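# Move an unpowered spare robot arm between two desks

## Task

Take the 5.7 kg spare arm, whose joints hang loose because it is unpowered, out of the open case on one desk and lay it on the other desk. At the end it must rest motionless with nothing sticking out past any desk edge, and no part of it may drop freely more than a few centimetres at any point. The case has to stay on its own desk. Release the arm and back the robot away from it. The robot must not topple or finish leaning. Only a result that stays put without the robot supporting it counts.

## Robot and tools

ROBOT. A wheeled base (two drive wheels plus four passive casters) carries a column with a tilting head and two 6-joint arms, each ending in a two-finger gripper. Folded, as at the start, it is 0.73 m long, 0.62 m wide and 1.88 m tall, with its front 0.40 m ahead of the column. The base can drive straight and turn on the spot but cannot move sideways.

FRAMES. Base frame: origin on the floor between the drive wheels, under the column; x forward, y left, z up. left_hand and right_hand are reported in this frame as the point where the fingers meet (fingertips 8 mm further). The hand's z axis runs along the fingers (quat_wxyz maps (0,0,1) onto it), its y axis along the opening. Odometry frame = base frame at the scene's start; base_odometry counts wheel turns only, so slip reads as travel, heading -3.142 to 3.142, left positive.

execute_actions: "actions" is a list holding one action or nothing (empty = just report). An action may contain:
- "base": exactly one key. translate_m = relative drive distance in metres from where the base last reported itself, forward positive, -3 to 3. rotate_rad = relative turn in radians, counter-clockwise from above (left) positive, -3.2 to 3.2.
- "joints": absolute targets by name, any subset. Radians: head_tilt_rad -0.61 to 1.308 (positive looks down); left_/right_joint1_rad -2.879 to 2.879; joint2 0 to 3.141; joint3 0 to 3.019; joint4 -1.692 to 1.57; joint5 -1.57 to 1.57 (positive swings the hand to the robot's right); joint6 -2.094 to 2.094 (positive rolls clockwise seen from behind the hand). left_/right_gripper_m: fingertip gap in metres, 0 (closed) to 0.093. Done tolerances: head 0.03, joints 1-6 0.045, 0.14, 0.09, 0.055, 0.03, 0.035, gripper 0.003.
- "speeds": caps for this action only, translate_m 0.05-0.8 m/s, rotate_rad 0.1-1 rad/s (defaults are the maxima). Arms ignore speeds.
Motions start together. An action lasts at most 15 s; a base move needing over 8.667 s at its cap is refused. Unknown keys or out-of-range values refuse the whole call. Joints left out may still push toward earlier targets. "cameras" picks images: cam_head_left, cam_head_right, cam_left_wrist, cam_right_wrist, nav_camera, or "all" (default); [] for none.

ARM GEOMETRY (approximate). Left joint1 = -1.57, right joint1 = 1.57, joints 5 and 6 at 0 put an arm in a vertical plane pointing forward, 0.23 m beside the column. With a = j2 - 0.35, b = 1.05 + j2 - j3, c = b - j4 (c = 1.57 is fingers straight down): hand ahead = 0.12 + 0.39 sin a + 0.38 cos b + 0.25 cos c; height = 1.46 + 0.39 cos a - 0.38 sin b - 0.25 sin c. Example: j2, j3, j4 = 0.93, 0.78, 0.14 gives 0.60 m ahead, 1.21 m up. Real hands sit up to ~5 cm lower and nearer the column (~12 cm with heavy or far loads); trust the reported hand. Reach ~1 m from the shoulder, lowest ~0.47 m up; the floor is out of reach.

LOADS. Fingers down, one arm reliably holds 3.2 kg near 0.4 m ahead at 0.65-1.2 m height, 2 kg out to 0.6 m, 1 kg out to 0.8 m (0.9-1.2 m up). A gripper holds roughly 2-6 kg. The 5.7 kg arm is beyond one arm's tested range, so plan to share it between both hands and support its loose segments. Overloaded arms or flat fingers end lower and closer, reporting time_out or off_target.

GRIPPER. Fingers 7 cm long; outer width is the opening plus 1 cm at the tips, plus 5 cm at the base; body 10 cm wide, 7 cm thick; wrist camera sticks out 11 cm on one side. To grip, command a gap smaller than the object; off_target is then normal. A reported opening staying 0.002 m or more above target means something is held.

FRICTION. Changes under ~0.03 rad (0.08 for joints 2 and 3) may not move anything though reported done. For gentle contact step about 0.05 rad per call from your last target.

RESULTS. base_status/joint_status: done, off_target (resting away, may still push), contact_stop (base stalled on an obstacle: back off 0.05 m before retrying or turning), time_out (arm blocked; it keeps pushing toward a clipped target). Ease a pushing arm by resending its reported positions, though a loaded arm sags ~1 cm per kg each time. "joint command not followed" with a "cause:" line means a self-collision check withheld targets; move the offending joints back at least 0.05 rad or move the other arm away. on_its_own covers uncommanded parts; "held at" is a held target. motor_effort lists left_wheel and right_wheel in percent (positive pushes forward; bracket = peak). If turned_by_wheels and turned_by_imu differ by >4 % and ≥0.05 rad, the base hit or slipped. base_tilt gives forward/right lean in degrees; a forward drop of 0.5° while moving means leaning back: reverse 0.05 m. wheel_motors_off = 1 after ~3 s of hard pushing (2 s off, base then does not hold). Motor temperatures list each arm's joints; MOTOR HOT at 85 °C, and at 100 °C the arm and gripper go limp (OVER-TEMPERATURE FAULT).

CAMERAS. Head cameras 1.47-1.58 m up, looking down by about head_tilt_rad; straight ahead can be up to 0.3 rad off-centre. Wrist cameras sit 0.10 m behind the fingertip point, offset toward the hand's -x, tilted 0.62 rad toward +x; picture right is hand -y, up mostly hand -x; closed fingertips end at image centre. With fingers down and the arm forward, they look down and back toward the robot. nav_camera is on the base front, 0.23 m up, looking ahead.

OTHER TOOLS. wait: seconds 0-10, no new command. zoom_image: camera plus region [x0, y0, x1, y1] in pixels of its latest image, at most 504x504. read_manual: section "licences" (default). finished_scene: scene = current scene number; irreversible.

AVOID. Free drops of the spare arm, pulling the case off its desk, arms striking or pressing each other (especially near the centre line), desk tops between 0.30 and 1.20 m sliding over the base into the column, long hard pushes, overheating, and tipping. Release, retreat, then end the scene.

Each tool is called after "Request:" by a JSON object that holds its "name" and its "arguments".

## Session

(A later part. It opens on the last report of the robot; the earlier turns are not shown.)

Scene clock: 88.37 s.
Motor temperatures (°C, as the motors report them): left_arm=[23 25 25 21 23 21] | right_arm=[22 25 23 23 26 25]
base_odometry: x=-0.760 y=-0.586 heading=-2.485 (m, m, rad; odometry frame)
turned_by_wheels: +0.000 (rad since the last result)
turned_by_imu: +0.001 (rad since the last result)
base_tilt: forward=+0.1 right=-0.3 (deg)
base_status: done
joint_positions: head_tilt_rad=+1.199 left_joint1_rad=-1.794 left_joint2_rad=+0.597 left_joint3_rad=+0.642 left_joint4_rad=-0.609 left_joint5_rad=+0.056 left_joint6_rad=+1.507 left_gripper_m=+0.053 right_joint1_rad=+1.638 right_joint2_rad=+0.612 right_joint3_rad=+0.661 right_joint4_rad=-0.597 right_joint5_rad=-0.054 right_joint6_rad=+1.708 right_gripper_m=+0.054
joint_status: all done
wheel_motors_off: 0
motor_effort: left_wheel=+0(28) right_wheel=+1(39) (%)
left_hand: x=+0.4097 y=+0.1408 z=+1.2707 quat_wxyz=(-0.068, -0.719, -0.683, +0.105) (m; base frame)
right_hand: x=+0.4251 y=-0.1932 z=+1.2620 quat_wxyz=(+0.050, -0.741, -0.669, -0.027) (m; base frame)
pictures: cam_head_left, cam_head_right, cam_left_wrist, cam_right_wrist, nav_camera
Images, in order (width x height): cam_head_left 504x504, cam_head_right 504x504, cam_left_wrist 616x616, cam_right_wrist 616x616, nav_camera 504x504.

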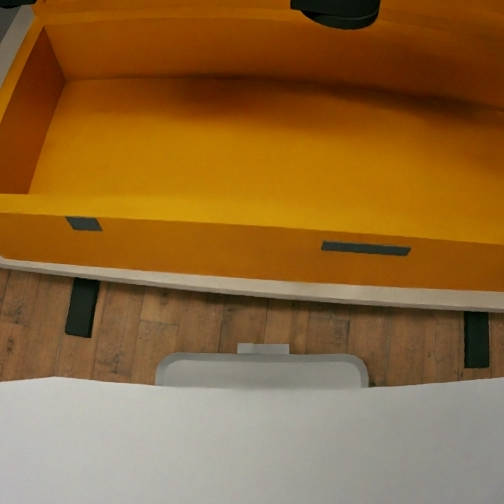

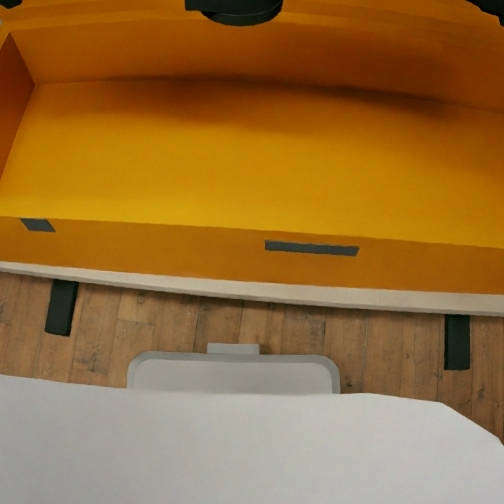

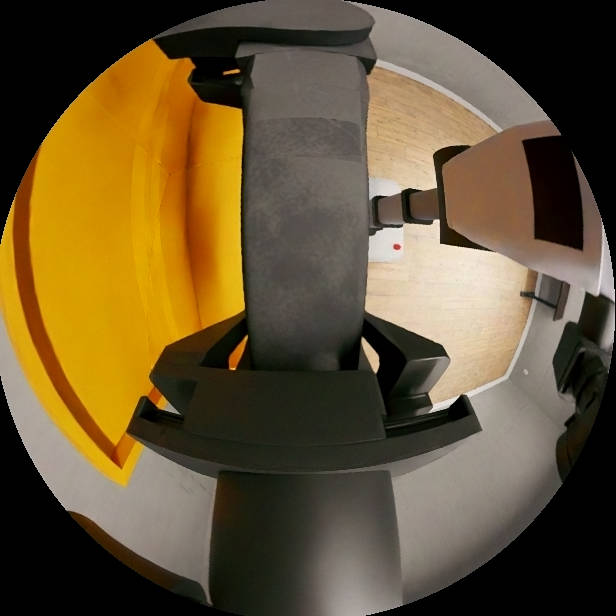

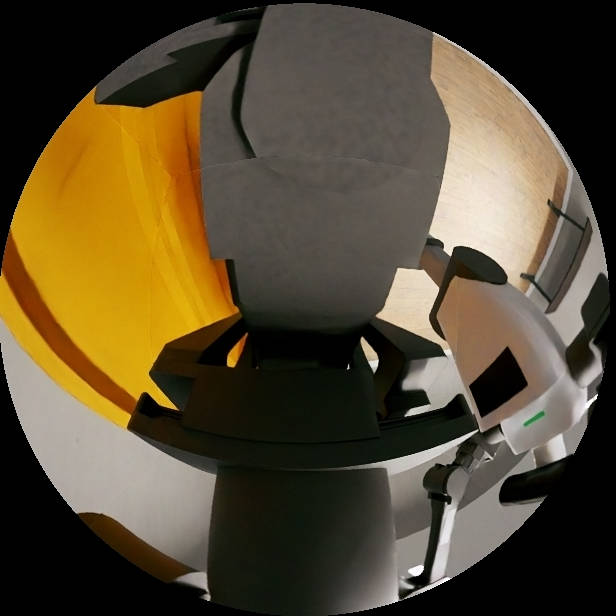

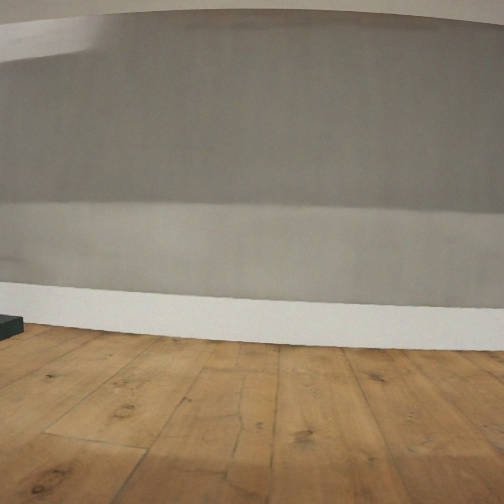

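Request:
{"name": "execute_actions", "arguments": {"actions": [{"base":{"translate_m":-0.25},"speeds":{"translate_m":0.05},"joints":{"head_tilt_rad":0.5}}], "cameras": ["cam_head_left","cam_head_right","cam_left_wrist"]}}

Request:
{"name": "execute_actions", "arguments": {"actions": [{"base":{"translate_m":-0.55},"speeds":{"translate_m":0.15}}], "cameras": ["cam_head_left"]}}

Request:
{"name": "execute_actions", "arguments": {"actions": [{"base":{"rotate_rad":3.1},"speeds":{"rotate_rad":0.45}}]}}

Scene clock: 97.17 s.
Motor temperatures (°C, as the motors report them): left_arm=[23 25 27 21 23 21] | right_arm=[22 25 24 23 31 26]
base_odometry: x=-0.562 y=-0.434 heading=-2.485 (m, m, rad; odometry frame)
turned_by_wheels: +0.000 (rad since the last result)
turned_by_imu: +0.001 (rad since the last result)
base_tilt: forward=+0.1 right=-0.2 (deg)
base_status: done
joint_positions: head_tilt_rad=+0.518 left_joint1_rad=-1.794 left_joint2_rad=+0.598 left_joint3_rad=+0.639 left_joint4_rad=-0.611 left_joint5_rad=+0.056 left_joint6_rad=+1.505 left_gripper_m=+0.053 right_joint1_rad=+1.638 right_joint2_rad=+0.614 right_joint3_rad=+0.659 right_joint4_rad=-0.597 right_joint5_rad=-0.055 right_joint6_rad=+1.707 right_gripper_m=+0.054
joint_status: all done
wheel_motors_off: 0
motor_effort: left_wheel=+0(28) right_wheel=-1(39) (%)
left_hand: x=+0.4077 y=+0.1409 z=+1.2701 quat_wxyz=(-0.066, -0.719, -0.684, +0.106) (m; base frame)
right_hand: x=+0.4237 y=-0.1930 z=+1.2611 quat_wxyz=(+0.052, -0.741, -0.669, -0.026) (m; base frame)
pictures: cam_head_left, cam_head_right, cam_left_wrist
Images, in order (width x height): cam_head_left 504x504, cam_head_right 504x504, cam_left_wrist 616x616.

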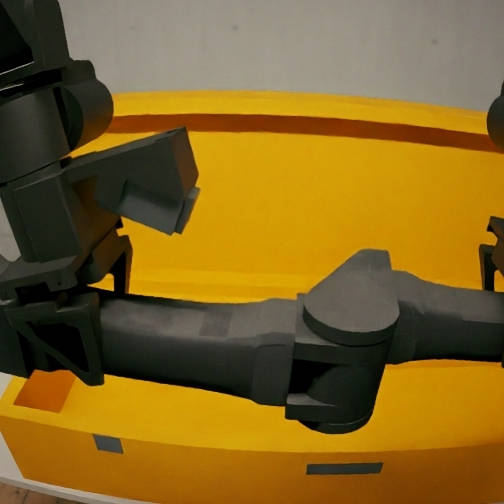

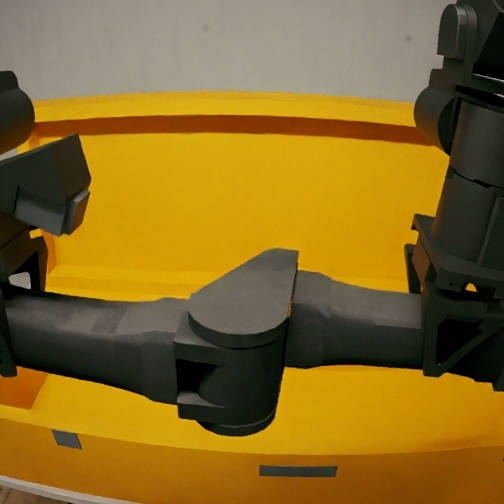

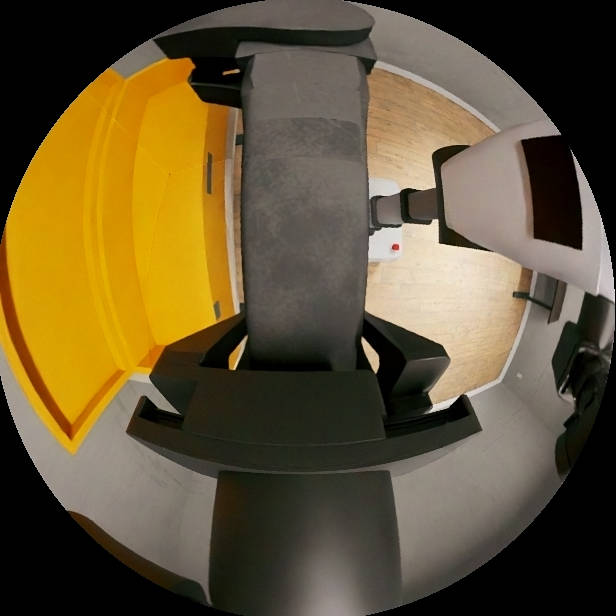

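Scene clock: 101.90 s.
Motor temperatures (°C, as the motors report them): left_arm=[23 25 27 21 23 21] | right_arm=[22 25 24 23 33 26]
base_odometry: x=-0.127 y=-0.098 heading=-2.485 (m, m, rad; odometry frame)
turned_by_wheels: +0.000 (rad since the last result)
turned_by_imu: +0.000 (rad since the last result)
base_tilt: forward=+0.1 right=-0.3 (deg)
base_status: done
joint_positions: head_tilt_rad=+0.518 left_joint1_rad=-1.794 left_joint2_rad=+0.598 left_joint3_rad=+0.636 left_joint4_rad=-0.612 left_joint5_rad=+0.057 left_joint6_rad=+1.503 left_gripper_m=+0.053 right_joint1_rad=+1.638 right_joint2_rad=+0.614 right_joint3_rad=+0.656 right_joint4_rad=-0.598 right_joint5_rad=-0.055 right_joint6_rad=+1.707 right_gripper_m=+0.054
joint_status: not commanded
wheel_motors_off: 0
motor_effort: left_wheel=-1(29) right_wheel=+0(38) (%)
left_hand: x=+0.4057 y=+0.1409 z=+1.2696 quat_wxyz=(-0.065, -0.718, -0.684, +0.108) (m; base frame)
right_hand: x=+0.4218 y=-0.1931 z=+1.2605 quat_wxyz=(+0.053, -0.741, -0.669, -0.024) (m; base frame)
pictures: cam_head_left
Images, in order (width x height): cam_head_left 504x504.

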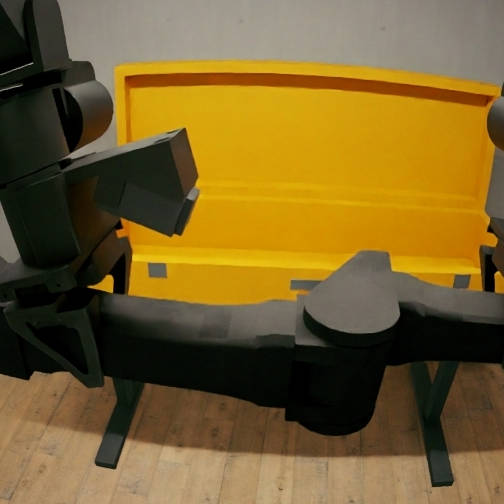

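Scene clock: 109.80 s.
Motor temperatures (°C, as the motors report them): left_arm=[23 25 28 21 23 21] | right_arm=[22 25 25 23 35 26]
base_odometry: x=-0.126 y=-0.098 heading=+0.614 (m, m, rad; odometry frame)
turned_by_wheels: +3.099 (rad since the last result)
turned_by_imu: +3.136 (rad since the last result)
base_tilt: forward=+0.0 right=-0.3 (deg)
base_status: done
joint_positions: head_tilt_rad=+0.518 left_joint1_rad=-1.795 left_joint2_rad=+0.598 left_joint3_rad=+0.636 left_joint4_rad=-0.612 left_joint5_rad=+0.057 left_joint6_rad=+1.503 left_gripper_m=+0.053 right_joint1_rad=+1.639 right_joint2_rad=+0.614 right_joint3_rad=+0.656 right_joint4_rad=-0.598 right_joint5_rad=-0.053 right_joint6_rad=+1.707 right_gripper_m=+0.054
joint_status: not commanded
wheel_motors_off: 0
motor_effort: left_wheel=-4(37) right_wheel=+5(57) (%)
left_hand: x=+0.4056 y=+0.1406 z=+1.2696 quat_wxyz=(-0.065, -0.718, -0.684, +0.108) (m; base frame)
right_hand: x=+0.4218 y=-0.1932 z=+1.2605 quat_wxyz=(+0.053, -0.741, -0.669, -0.024) (m; base frame)
pictures: cam_head_left, cam_head_right, cam_left_wrist, cam_right_wrist, nav_camera
Images, in order (width x height): cam_head_left 504x504, cam_head_right 504x504, cam_left_wrist 616x616, cam_right_wrist 616x616, nav_camera 504x504.

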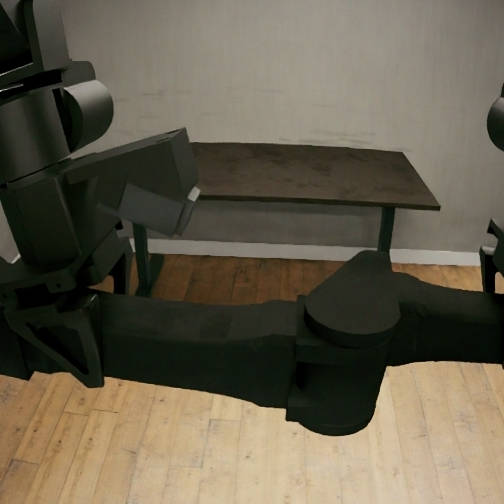

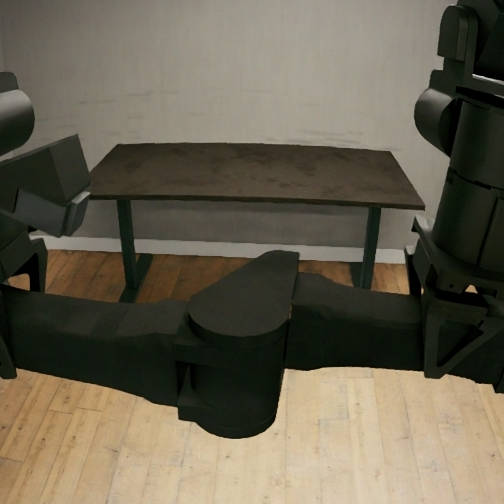

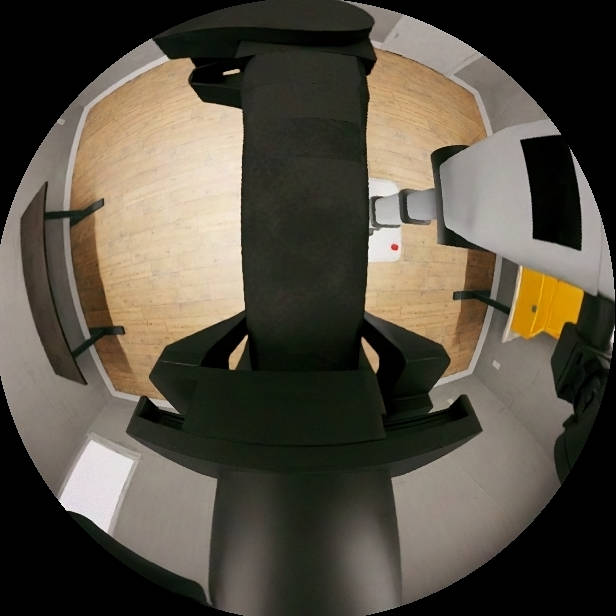

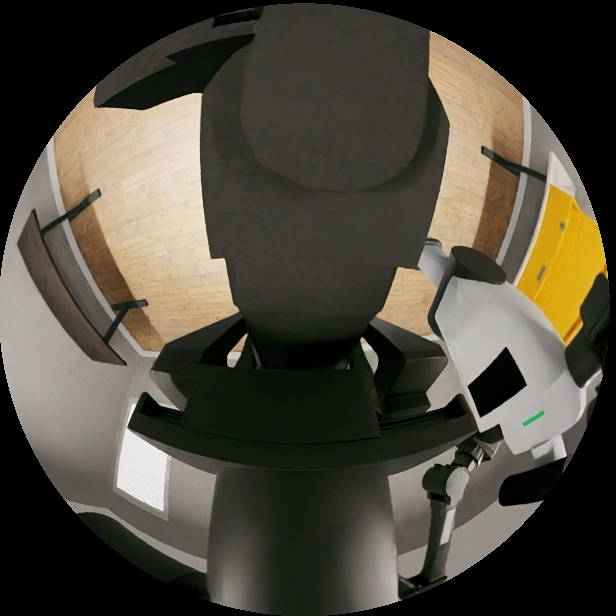

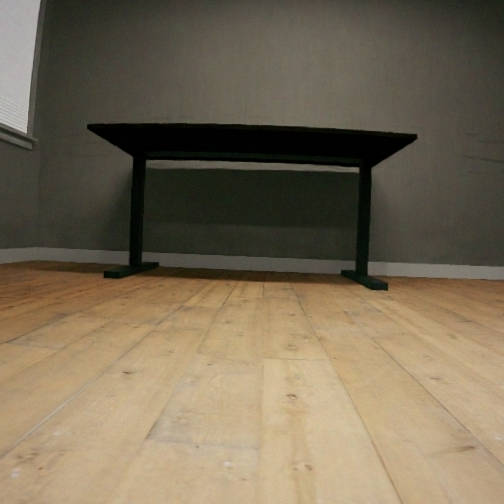

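Request:
{"name": "execute_actions", "arguments": {"actions": [{"base":{"rotate_rad":-0.06}}], "cameras": []}}

Request:
{"name": "execute_actions", "arguments": {"actions": [{"base":{"translate_m":1.1},"speeds":{"translate_m":0.2},"joints":{"head_tilt_rad":0.9}}]}}

Scene clock: 113.87 s.
Motor temperatures (°C, as the motors report them): left_arm=[23 25 29 21 23 21] | right_arm=[22 25 25 23 36 26]
base_odometry: x=-0.126 y=-0.098 heading=+0.555 (m, m, rad; odometry frame)
turned_by_wheels: -0.059 (rad since the last result)
turned_by_imu: -0.059 (rad since the last result)
base_tilt: forward=+0.1 right=-0.3 (deg)
base_status: done
joint_positions: head_tilt_rad=+0.518 left_joint1_rad=-1.796 left_joint2_rad=+0.598 left_joint3_rad=+0.636 left_joint4_rad=-0.612 left_joint5_rad=+0.056 left_joint6_rad=+1.503 left_gripper_m=+0.053 right_joint1_rad=+1.639 right_joint2_rad=+0.614 right_joint3_rad=+0.656 right_joint4_rad=-0.598 right_joint5_rad=-0.051 right_joint6_rad=+1.708 right_gripper_m=+0.054
joint_status: not commanded
wheel_motors_off: 0
motor_effort: left_wheel=+6(16) right_wheel=-6(19) (%)
left_hand: x=+0.4056 y=+0.1404 z=+1.2697 quat_wxyz=(-0.065, -0.718, -0.684, +0.108) (m; base frame)
right_hand: x=+0.4218 y=-0.1935 z=+1.2604 quat_wxyz=(+0.052, -0.742, -0.669, -0.023) (m; base frame)
pictures: none
No camera images: the call's "cameras" was empty. Leave "cameras" out to get every camera's image.

Scene clock: 120.50 s.
Motor temperatures (°C, as the motors report them): left_arm=[23 26 30 21 24 21] | right_arm=[22 25 25 23 38 27]
base_odometry: x=+0.808 y=+0.482 heading=+0.556 (m, m, rad; odometry frame)
turned_by_wheels: +0.002 (rad since the last result)
turned_by_imu: +0.004 (rad since the last result)
base_tilt: forward=+0.0 right=-0.3 (deg)
base_status: done
joint_positions: head_tilt_rad=+0.901 left_joint1_rad=-1.796 left_joint2_rad=+0.598 left_joint3_rad=+0.639 left_joint4_rad=-0.612 left_joint5_rad=+0.056 left_joint6_rad=+1.504 left_gripper_m=+0.053 right_joint1_rad=+1.639 right_joint2_rad=+0.614 right_joint3_rad=+0.659 right_joint4_rad=-0.598 right_joint5_rad=-0.052 right_joint6_rad=+1.708 right_gripper_m=+0.054
joint_status: all done
wheel_motors_off: 0
motor_effort: left_wheel=+1(51) right_wheel=-2(54) (%)
left_hand: x=+0.4074 y=+0.1404 z=+1.2702 quat_wxyz=(-0.066, -0.719, -0.684, +0.107) (m; base frame)
right_hand: x=+0.4237 y=-0.1934 z=+1.2610 quat_wxyz=(+0.051, -0.741, -0.669, -0.025) (m; base frame)
pictures: cam_head_left, cam_head_right, cam_left_wrist, cam_right_wrist, nav_camera
Images, in order (width x height): cam_head_left 504x504, cam_head_right 504x504, cam_left_wrist 616x616, cam_right_wrist 616x616, nav_camera 504x504.

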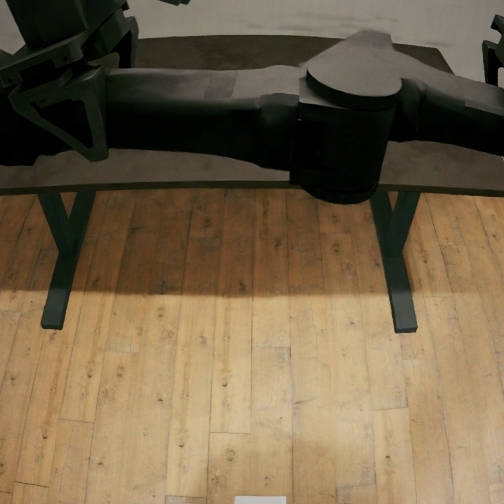

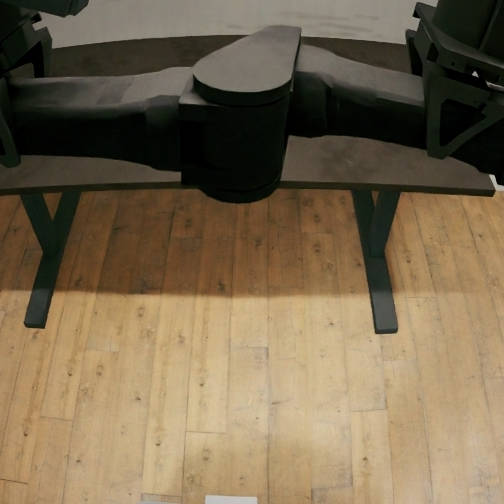

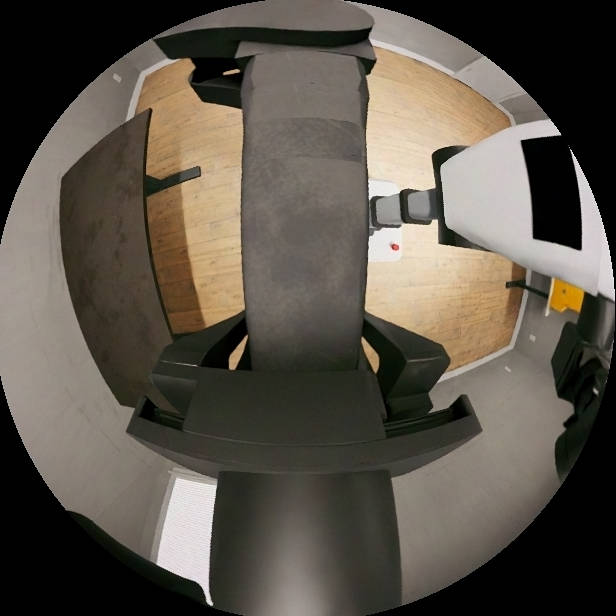

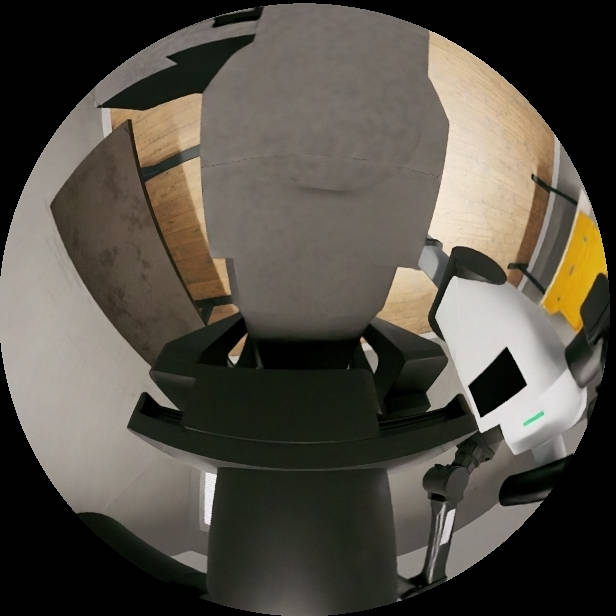

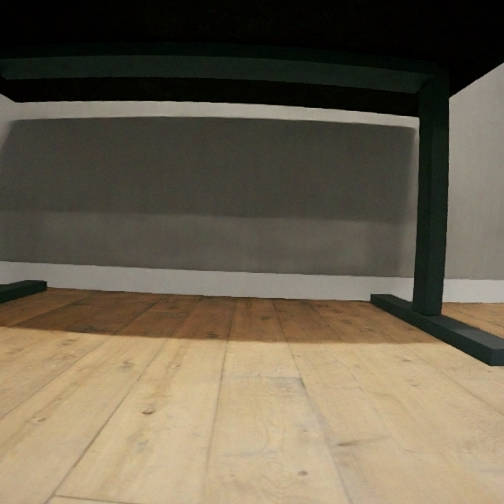

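Request:
{"name": "execute_actions", "arguments": {"actions": [{"base":{"rotate_rad":0.2},"speeds":{"rotate_rad":0.3}}], "cameras": []}}

Request:
{"name": "execute_actions", "arguments": {"actions": [{"base":{"translate_m":0.55},"speeds":{"translate_m":0.15}}], "cameras": []}}

Request:
{"name": "execute_actions", "arguments": {"actions": [{"base":{"rotate_rad":-0.2},"speeds":{"rotate_rad":0.3},"joints":{"head_tilt_rad":1.1}}]}}

Scene clock: 130.00 s.
Motor temperatures (°C, as the motors report them): left_arm=[23 26 30 21 24 21] | right_arm=[22 25 25 23 40 27]
base_odometry: x=+0.808 y=+0.482 heading=+0.755 (m, m, rad; odometry frame)
turned_by_wheels: +0.199 (rad since the last result)
turned_by_imu: +0.200 (rad since the last result)
base_tilt: forward=+0.1 right=-0.3 (deg)
base_status: done
joint_positions: head_tilt_rad=+0.901 left_joint1_rad=-1.796 left_joint2_rad=+0.598 left_joint3_rad=+0.639 left_joint4_rad=-0.612 left_joint5_rad=+0.056 left_joint6_rad=+1.503 left_gripper_m=+0.053 right_joint1_rad=+1.639 right_joint2_rad=+0.614 right_joint3_rad=+0.659 right_joint4_rad=-0.598 right_joint5_rad=-0.051 right_joint6_rad=+1.707 right_gripper_m=+0.054
joint_status: not commanded
wheel_motors_off: 0
motor_effort: left_wheel=-1(40) right_wheel=+0(42) (%)
left_hand: x=+0.4074 y=+0.1404 z=+1.2702 quat_wxyz=(-0.066, -0.718, -0.684, +0.107) (m; base frame)
right_hand: x=+0.4237 y=-0.1935 z=+1.2610 quat_wxyz=(+0.051, -0.741, -0.669, -0.025) (m; base frame)
pictures: none
No camera images: the call's "cameras" was empty. Leave "cameras" out to get every camera's image.

Scene clock: 134.63 s.
Motor temperatures (°C, as the motors report them): left_arm=[23 26 30 21 24 21] | right_arm=[22 25 25 23 41 27]
base_odometry: x=+1.209 y=+0.859 heading=+0.756 (m, m, rad; odometry frame)
turned_by_wheels: +0.001 (rad since the last result)
turned_by_imu: +0.002 (rad since the last result)
base_tilt: forward=+0.1 right=-0.2 (deg)
base_status: done
joint_positions: head_tilt_rad=+0.902 left_joint1_rad=-1.796 left_joint2_rad=+0.598 left_joint3_rad=+0.639 left_joint4_rad=-0.611 left_joint5_rad=+0.055 left_joint6_rad=+1.503 left_gripper_m=+0.053 right_joint1_rad=+1.639 right_joint2_rad=+0.615 right_joint3_rad=+0.659 right_joint4_rad=-0.596 right_joint5_rad=-0.052 right_joint6_rad=+1.707 right_gripper_m=+0.054
joint_status: not commanded
wheel_motors_off: 0
motor_effort: left_wheel=+1(48) right_wheel=-2(54) (%)
left_hand: x=+0.4076 y=+0.1405 z=+1.2702 quat_wxyz=(-0.066, -0.718, -0.684, +0.107) (m; base frame)
right_hand: x=+0.4237 y=-0.1934 z=+1.2607 quat_wxyz=(+0.051, -0.741, -0.669, -0.025) (m; base frame)
pictures: none
No camera images: the call's "cameras" was empty. Leave "cameras" out to get every camera's image.

Scene clock: 136.10 s.
Motor temperatures (°C, as the motors report them): left_arm=[23 26 30 21 24 21] | right_arm=[22 25 26 23 41 27]
base_odometry: x=+1.209 y=+0.859 heading=+0.557 (m, m, rad; odometry frame)
turned_by_wheels: -0.199 (rad since the last result)
turned_by_imu: -0.199 (rad since the last result)
base_tilt: forward=+0.1 right=-0.3 (deg)
base_status: done
joint_positions: head_tilt_rad=+1.099 left_joint1_rad=-1.796 left_joint2_rad=+0.598 left_joint3_rad=+0.639 left_joint4_rad=-0.611 left_joint5_rad=+0.055 left_joint6_rad=+1.503 left_gripper_m=+0.053 right_joint1_rad=+1.639 right_joint2_rad=+0.615 right_joint3_rad=+0.659 right_joint4_rad=-0.596 right_joint5_rad=-0.052 right_joint6_rad=+1.708 right_gripper_m=+0.054
joint_status: all done
wheel_motors_off: 0
motor_effort: left_wheel=+1(32) right_wheel=-1(52) (%)
left_hand: x=+0.4076 y=+0.1405 z=+1.2702 quat_wxyz=(-0.066, -0.718, -0.684, +0.107) (m; base frame)
right_hand: x=+0.4237 y=-0.1932 z=+1.2607 quat_wxyz=(+0.051, -0.741, -0.669, -0.025) (m; base frame)
pictures: cam_head_left, cam_head_right, cam_left_wrist, cam_right_wrist, nav_camera
Images, in order (width x height): cam_head_left 504x504, cam_head_right 504x504, cam_left_wrist 616x616, cam_right_wrist 616x616, nav_camera 504x504.

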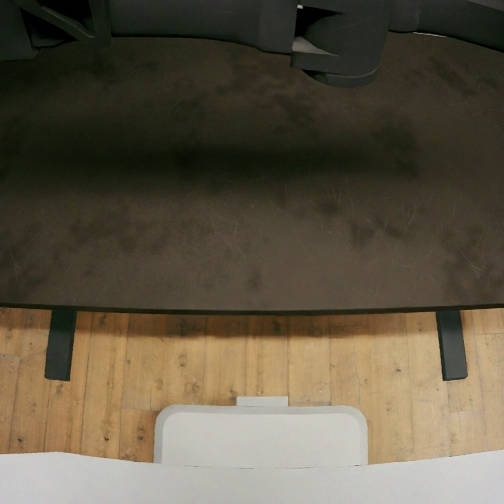

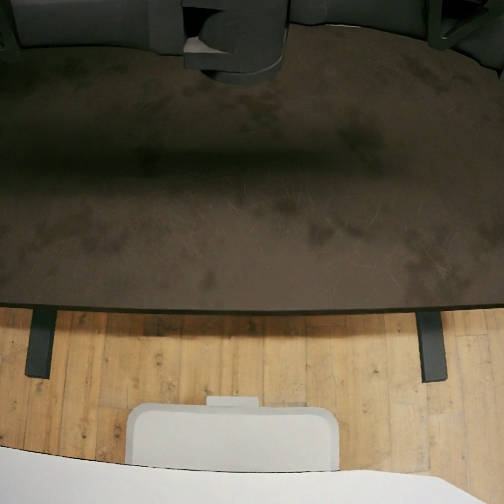

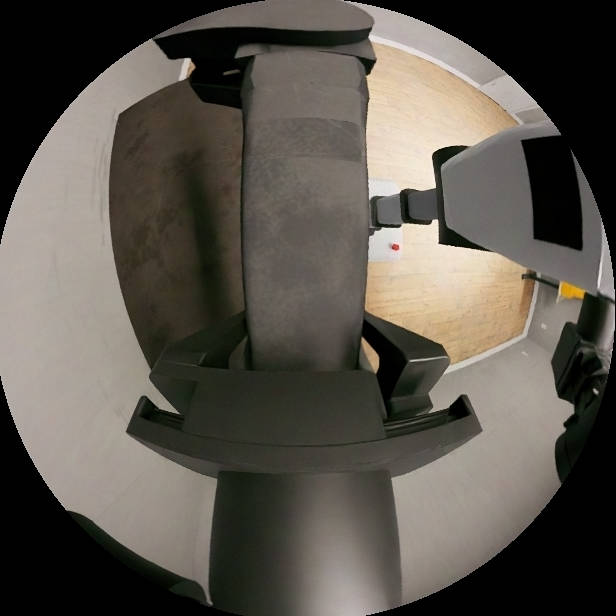

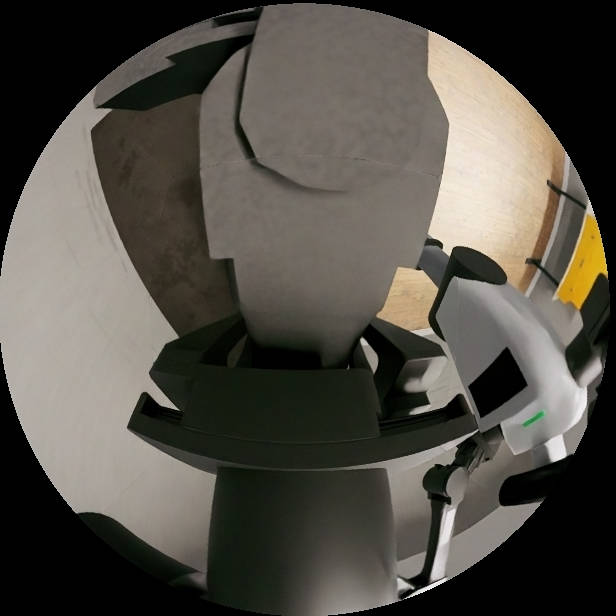

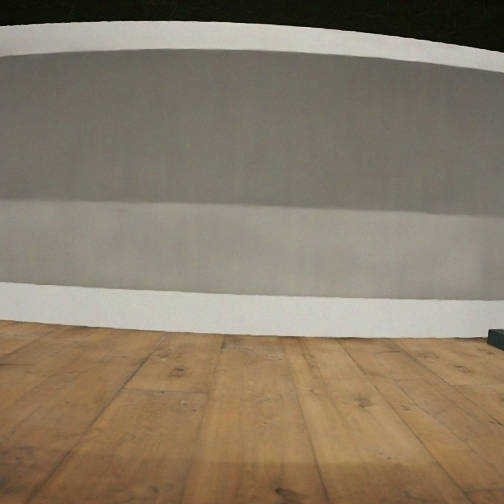

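Request:
{"name": "execute_actions", "arguments": {"actions": [{"base":{"translate_m":0.22},"speeds":{"translate_m":0.08}}], "cameras": []}}

Request:
{"name": "execute_actions", "arguments": {"actions": [{"joints":{"left_joint2_rad":0.8,"left_joint3_rad":0.72,"left_joint4_rad":-0.33,"right_joint2_rad":0.8,"right_joint3_rad":0.72,"right_joint4_rad":-0.33}}], "cameras": []}}

Request:
{"name": "execute_actions", "arguments": {"actions": [{"joints":{"left_joint2_rad":1.1,"left_joint3_rad":0.78,"left_joint4_rad":-0.1,"right_joint2_rad":1.1,"right_joint3_rad":0.78,"right_joint4_rad":-0.1}}], "cameras": []}}

Request:
{"name": "execute_actions", "arguments": {"actions": [{"joints":{"left_joint2_rad":1.4,"left_joint3_rad":0.92,"left_joint4_rad":0.05,"right_joint2_rad":1.4,"right_joint3_rad":0.92,"right_joint4_rad":0.05}}]}}

Scene clock: 144.50 s.
Motor temperatures (°C, as the motors report them): left_arm=[23 26 31 21 24 21] | right_arm=[22 26 26 23 42 27]
base_odometry: x=+1.396 y=+0.976 heading=+0.556 (m, m, rad; odometry frame)
turned_by_wheels: -0.001 (rad since the last result)
turned_by_imu: +0.001 (rad since the last result)
base_tilt: forward=+0.1 right=-0.2 (deg)
base_status: done
joint_positions: head_tilt_rad=+1.100 left_joint1_rad=-1.796 left_joint2_rad=+0.598 left_joint3_rad=+0.639 left_joint4_rad=-0.612 left_joint5_rad=+0.056 left_joint6_rad=+1.503 left_gripper_m=+0.053 right_joint1_rad=+1.639 right_joint2_rad=+0.615 right_joint3_rad=+0.659 right_joint4_rad=-0.597 right_joint5_rad=-0.052 right_joint6_rad=+1.707 right_gripper_m=+0.054
joint_status: not commanded
wheel_motors_off: 0
motor_effort: left_wheel=-1(39) right_wheel=+2(61) (%)
left_hand: x=+0.4070 y=+0.1405 z=+1.2702 quat_wxyz=(-0.066, -0.718, -0.684, +0.107) (m; base frame)
right_hand: x=+0.4234 y=-0.1932 z=+1.2607 quat_wxyz=(+0.052, -0.741, -0.669, -0.025) (m; base frame)
pictures: none
No camera images: the call's "cameras" was empty. Leave "cameras" out to get every camera's image.

Scene clock: 146.73 s.
Motor temperatures (°C, as the motors report them): left_arm=[23 26 30 21 24 21] | right_arm=[22 26 25 23 42 27]
base_odometry: x=+1.396 y=+0.976 heading=+0.556 (m, m, rad; odometry frame)
turned_by_wheels: +0.000 (rad since the last result)
turned_by_imu: +0.000 (rad since the last result)
base_tilt: forward=+0.1 right=-0.3 (deg)
base_status: not commanded
joint_positions: head_tilt_rad=+1.100 left_joint1_rad=-1.779 left_joint2_rad=+0.903 left_joint3_rad=+0.666 left_joint4_rad=-0.340 left_joint5_rad=+0.040 left_joint6_rad=+1.498 left_gripper_m=+0.053 right_joint1_rad=+1.620 right_joint2_rad=+0.943 right_joint3_rad=+0.696 right_joint4_rad=-0.308 right_joint5_rad=-0.018 right_joint6_rad=+1.690 right_gripper_m=+0.054
joint_status: right_joint2_rad time_out (moved +0.328 of +0.185); the others done
wheel_motors_off: 0
on_its_own: right_joint2_rad reads +0.943 and still pushes toward +0.800 since a time_out
motor_effort: left_wheel=-2(3) right_wheel=+3(7) (%)
left_hand: x=+0.4166 y=+0.1314 z=+1.1802 quat_wxyz=(-0.053, -0.715, -0.690, +0.099) (m; base frame)
right_hand: x=+0.4362 y=-0.2010 z=+1.1620 quat_wxyz=(+0.033, -0.739, -0.673, -0.008) (m; base frame)
pictures: none
No camera images: the call's "cameras" was empty. Leave "cameras" out to get every camera's image.

not run: a stop came earlier in this reply.

not run: a stop came earlier in this reply.

Request:
{"name": "execute_actions", "arguments": {"actions": [{"joints":{"left_joint2_rad":1.1,"left_joint3_rad":0.78,"left_joint4_rad":-0.12,"right_joint2_rad":1.08,"right_joint3_rad":0.78,"right_joint4_rad":-0.12}}], "cameras": []}}

Request:
{"name": "execute_actions", "arguments": {"actions": [{"joints":{"left_joint2_rad":1.35,"left_joint3_rad":0.9,"left_joint4_rad":0.02,"right_joint2_rad":1.33,"right_joint3_rad":0.9,"right_joint4_rad":0.02}}]}}

Scene clock: 151.07 s.
Motor temperatures (°C, as the motors report them): left_arm=[23 26 30 21 23 21] | right_arm=[22 26 25 23 40 27]
base_odometry: x=+1.396 y=+0.976 heading=+0.556 (m, m, rad; odometry frame)
turned_by_wheels: +0.000 (rad since the last result)
turned_by_imu: +0.001 (rad since the last result)
base_tilt: forward=+0.1 right=-0.3 (deg)
base_status: not commanded
joint_positions: head_tilt_rad=+1.100 left_joint1_rad=-1.764 left_joint2_rad=+1.190 left_joint3_rad=+0.757 left_joint4_rad=-0.131 left_joint5_rad=+0.039 left_joint6_rad=+1.505 left_gripper_m=+0.053 right_joint1_rad=+1.601 right_joint2_rad=+1.228 right_joint3_rad=+0.793 right_joint4_rad=-0.100 right_joint5_rad=-0.004 right_joint6_rad=+1.681 right_gripper_m=+0.054
joint_status: right_joint2_rad time_out (moved +0.285 of +0.137); the others done
wheel_motors_off: 0
on_its_own: right_joint2_rad reads +1.228 and still pushes toward +1.080 since a time_out
motor_effort: left_wheel=-2(5) right_wheel=+4(7) (%)
left_hand: x=+0.4310 y=+0.1221 z=+1.0953 quat_wxyz=(-0.055, -0.715, -0.691, +0.089) (m; base frame)
right_hand: x=+0.4520 y=-0.2094 z=+1.0748 quat_wxyz=(+0.015, -0.740, -0.673, -0.006) (m; base frame)
pictures: none
No camera images: the call's "cameras" was empty. Leave "cameras" out to get every camera's image.

not run: a stop came earlier in this reply.

Request:
{"name": "execute_actions", "arguments": {"actions": [{"joints":{"left_joint2_rad":1.38,"left_joint3_rad":0.9,"left_joint4_rad":0.02,"right_joint2_rad":1.38,"right_joint3_rad":0.9,"right_joint4_rad":0.02}}]}}

Scene clock: 154.13 s.
Motor temperatures (°C, as the motors report them): left_arm=[23 26 29 21 23 21] | right_arm=[22 27 24 23 38 27]
base_odometry: x=+1.396 y=+0.976 heading=+0.556 (m, m, rad; odometry frame)
turned_by_wheels: +0.000 (rad since the last result)
turned_by_imu: +0.001 (rad since the last result)
base_tilt: forward=+0.1 right=-0.3 (deg)
base_status: not commanded
joint_positions: head_tilt_rad=+1.100 left_joint1_rad=-1.753 left_joint2_rad=+1.467 left_joint3_rad=+0.892 left_joint4_rad=+0.001 left_joint5_rad=+0.029 left_joint6_rad=+1.505 left_gripper_m=+0.053 right_joint1_rad=+1.589 right_joint2_rad=+1.517 right_joint3_rad=+0.942 right_joint4_rad=+0.035 right_joint5_rad=+0.007 right_joint6_rad=+1.679 right_gripper_m=+0.054
joint_status: all done
wheel_motors_off: 0
motor_effort: left_wheel=-2(6) right_wheel=+3(7) (%)
left_hand: x=+0.4331 y=+0.1148 z=+1.0056 quat_wxyz=(-0.044, -0.714, -0.693, +0.085) (m; base frame)
right_hand: x=+0.4547 y=-0.2155 z=+0.9786 quat_wxyz=(+0.009, -0.741, -0.671, +0.003) (m; base frame)
pictures: cam_head_left, cam_head_right, cam_left_wrist, cam_right_wrist, nav_camera
Images, in order (width x height): cam_head_left 504x504, cam_head_right 504x504, cam_left_wrist 616x616, cam_right_wrist 616x616, nav_camera 504x504.

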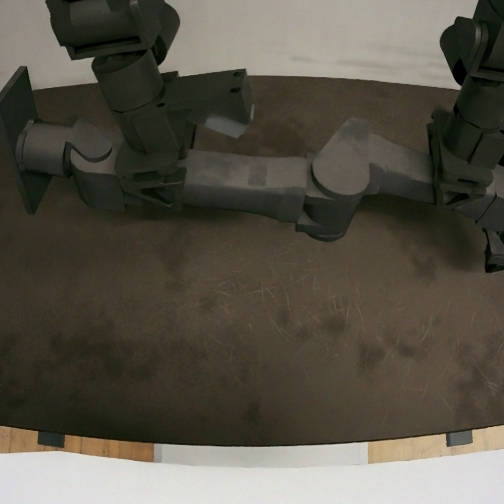

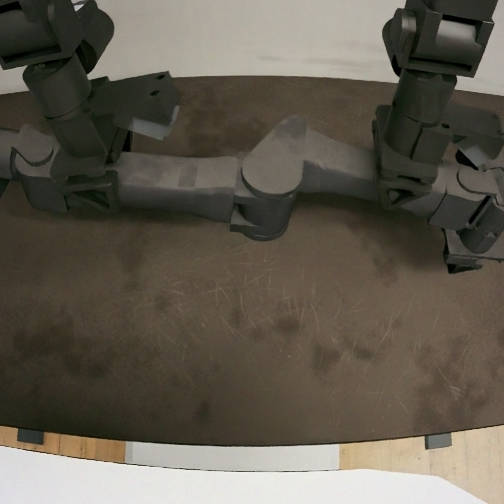

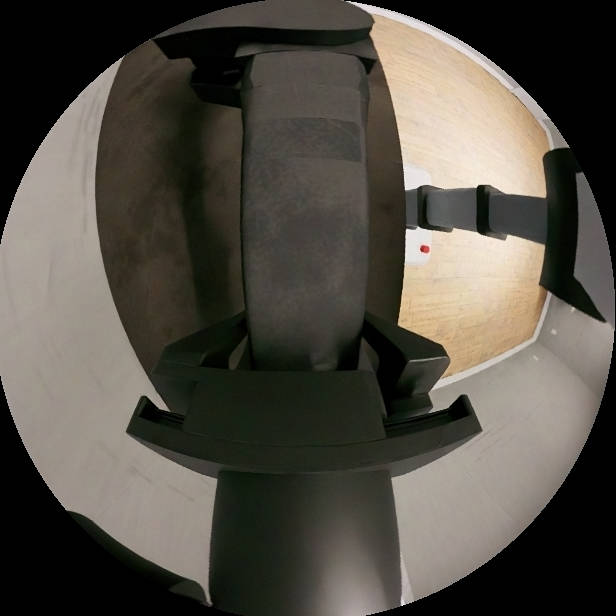

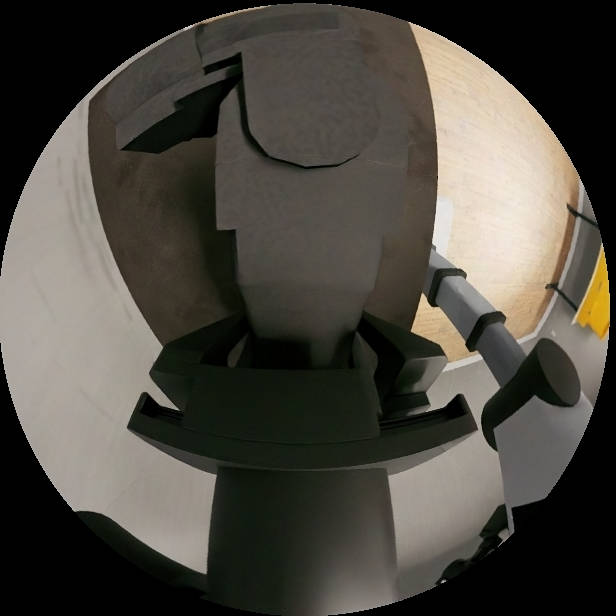

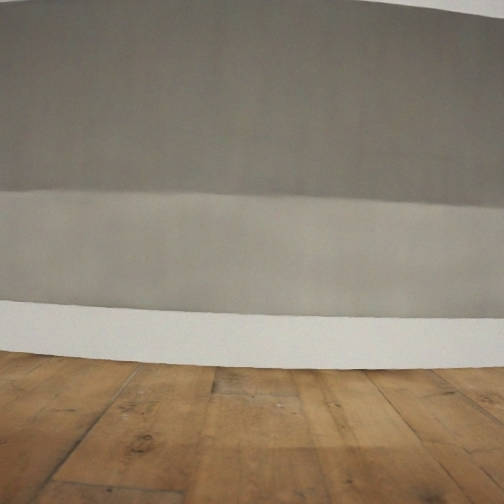

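Request:
{"name": "execute_actions", "arguments": {"actions": [{"joints":{"left_joint2_rad":1.58,"left_joint3_rad":1.0,"left_joint4_rad":0.12,"right_joint2_rad":1.56,"right_joint3_rad":1.0,"right_joint4_rad":0.12}}], "cameras": ["cam_head_right"]}}

Request:
{"name": "execute_actions", "arguments": {"actions": [{"joints":{"left_joint2_rad":1.76,"left_joint3_rad":1.08,"left_joint4_rad":0.2,"right_joint2_rad":1.74,"right_joint3_rad":1.08,"right_joint4_rad":0.2}}], "cameras": ["cam_head_right","cam_head_left"]}}

Scene clock: 159.03 s.
Motor temperatures (°C, as the motors report them): left_arm=[23 27 28 21 23 21] | right_arm=[22 27 24 23 36 27]
base_odometry: x=+1.396 y=+0.976 heading=+0.556 (m, m, rad; odometry frame)
turned_by_wheels: +0.000 (rad since the last result)
turned_by_imu: +0.001 (rad since the last result)
base_tilt: forward=+0.1 right=-0.3 (deg)
base_status: not commanded
joint_positions: head_tilt_rad=+1.100 left_joint1_rad=-1.746 left_joint2_rad=+1.660 left_joint3_rad=+0.998 left_joint4_rad=+0.110 left_joint5_rad=+0.030 left_joint6_rad=+1.513 left_gripper_m=+0.053 right_joint1_rad=+1.580 right_joint2_rad=+1.689 right_joint3_rad=+1.043 right_joint4_rad=+0.130 right_joint5_rad=+0.011 right_joint6_rad=+1.672 right_gripper_m=+0.054
joint_status: all done
wheel_motors_off: 0
motor_effort: left_wheel=-2(5) right_wheel=+3(6) (%)
left_hand: x=+0.4308 y=+0.1091 z=+0.9392 quat_wxyz=(-0.051, -0.715, -0.693, +0.076) (m; base frame)
right_hand: x=+0.4536 y=-0.2213 z=+0.9180 quat_wxyz=(-0.004, -0.740, -0.672, -0.002) (m; base frame)
pictures: cam_head_right
Images, in order (width x height): cam_head_right 504x504.

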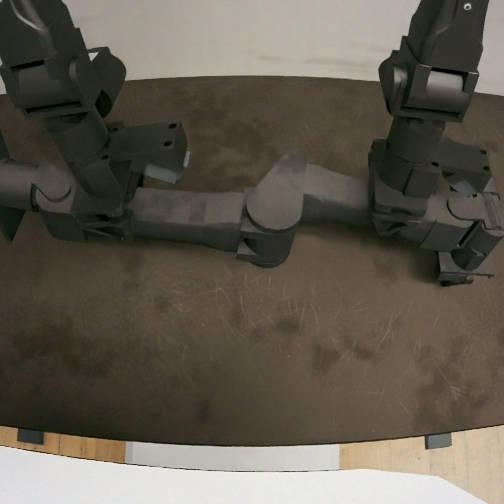

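Scene clock: 160.07 s.
Motor temperatures (°C, as the motors report them): left_arm=[23 27 28 21 23 21] | right_arm=[22 27 24 23 36 27]
base_odometry: x=+1.396 y=+0.976 heading=+0.556 (m, m, rad; odometry frame)
turned_by_wheels: +0.000 (rad since the last result)
turned_by_imu: +0.000 (rad since the last result)
base_tilt: forward=+0.1 right=-0.3 (deg)
base_status: not commanded
joint_positions: head_tilt_rad=+1.100 left_joint1_rad=-1.730 left_joint2_rad=+1.851 left_joint3_rad=+1.113 left_joint4_rad=+0.206 left_joint5_rad=+0.027 left_joint6_rad=+1.490 left_gripper_m=+0.053 right_joint1_rad=+1.586 right_joint2_rad=+1.762 right_joint3_rad=+1.095 right_joint4_rad=+0.186 right_joint5_rad=+0.020 right_joint6_rad=+1.632 right_gripper_m=+0.054
joint_status: all done
wheel_motors_off: 0
motor_effort: left_wheel=-2(3) right_wheel=+2(4) (%)
left_hand: x=+0.4196 y=+0.1114 z=+0.8708 quat_wxyz=(-0.052, -0.704, -0.705, +0.064) (m; base frame)
right_hand: x=+0.4594 y=-0.2185 z=+0.8918 quat_wxyz=(-0.017, -0.726, -0.687, -0.013) (m; base frame)
pictures: cam_head_left, cam_head_right
Images, in order (width x height): cam_head_left 504x504, cam_head_right 504x504.

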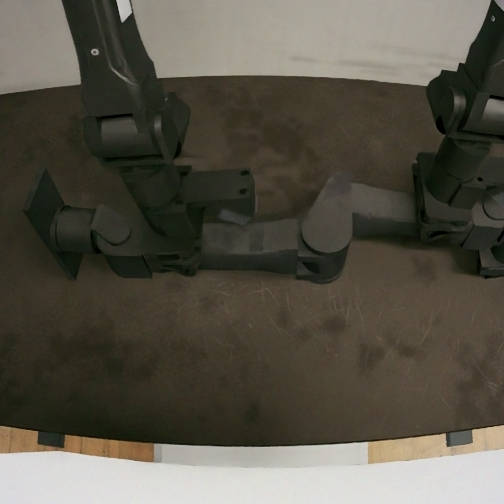

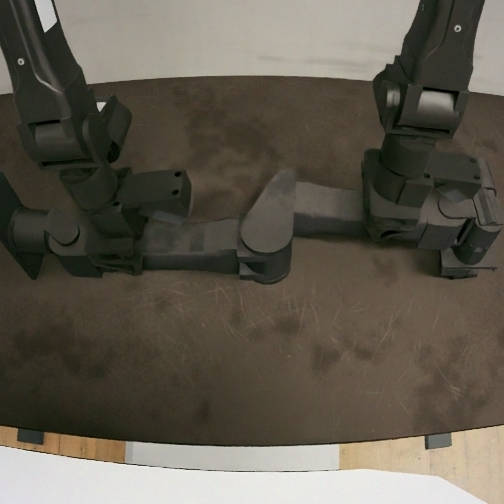

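Request:
{"name": "execute_actions", "arguments": {"actions": [{"joints":{"left_joint2_rad":1.9,"left_joint3_rad":1.16,"left_joint4_rad":0.25,"right_joint2_rad":1.85,"right_joint3_rad":1.22,"right_joint4_rad":0.3}}], "cameras": ["cam_head_right","cam_right_wrist"]}}

Scene clock: 164.20 s.
Motor temperatures (°C, as the motors report them): left_arm=[23 27 27 21 23 21] | right_arm=[22 27 24 24 35 27]
base_odometry: x=+1.396 y=+0.976 heading=+0.556 (m, m, rad; odometry frame)
turned_by_wheels: +0.000 (rad since the last result)
turned_by_imu: +0.001 (rad since the last result)
base_tilt: forward=+0.0 right=-0.3 (deg)
base_status: not commanded
joint_positions: head_tilt_rad=+1.100 left_joint1_rad=-1.716 left_joint2_rad=+1.959 left_joint3_rad=+1.218 left_joint4_rad=+0.252 left_joint5_rad=+0.020 left_joint6_rad=+1.485 left_gripper_m=+0.053 right_joint1_rad=+1.596 right_joint2_rad=+1.810 right_joint3_rad=+1.148 right_joint4_rad=+0.236 right_joint5_rad=+0.013 right_joint6_rad=+1.623 right_gripper_m=+0.054
joint_status: right_joint4_rad time_out (moved +0.050 of +0.114); the others done
wheel_motors_off: 0
on_its_own: right_joint4_rad reads +0.236 and still pushes toward +0.300 since a time_out
motor_effort: left_wheel=-1(3) right_wheel=+2(5) (%)
left_hand: x=+0.4300 y=+0.1161 z=+0.8284 quat_wxyz=(-0.062, -0.700, -0.710, +0.043) (m; base frame)
right_hand: x=+0.4772 y=-0.2098 z=+0.8742 quat_wxyz=(-0.030, -0.721, -0.692, -0.039) (m; base frame)
pictures: cam_head_right, cam_right_wrist
Images, in order (width x height): cam_head_right 504x504, cam_right_wrist 616x616.

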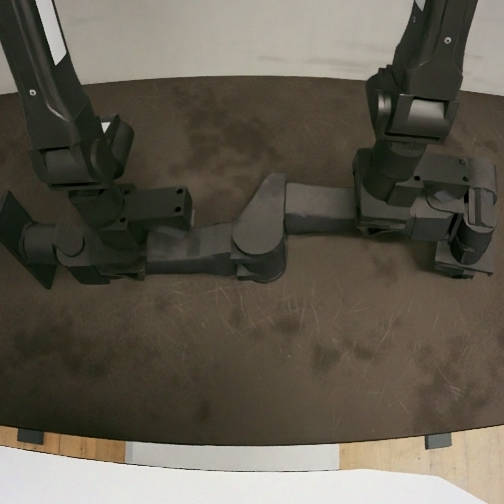

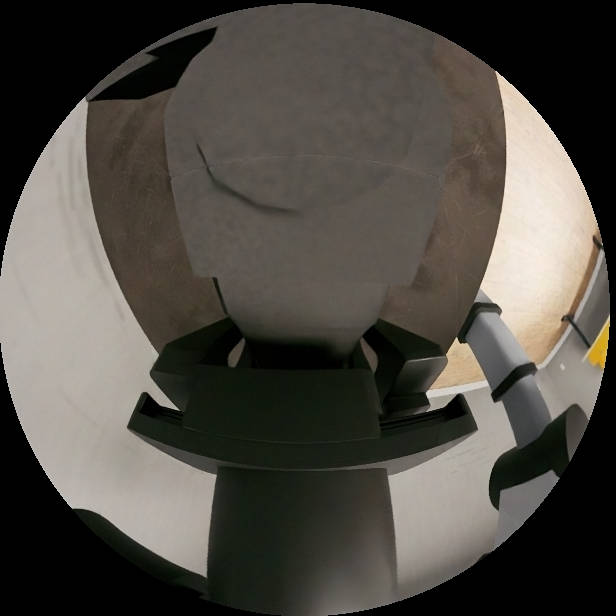

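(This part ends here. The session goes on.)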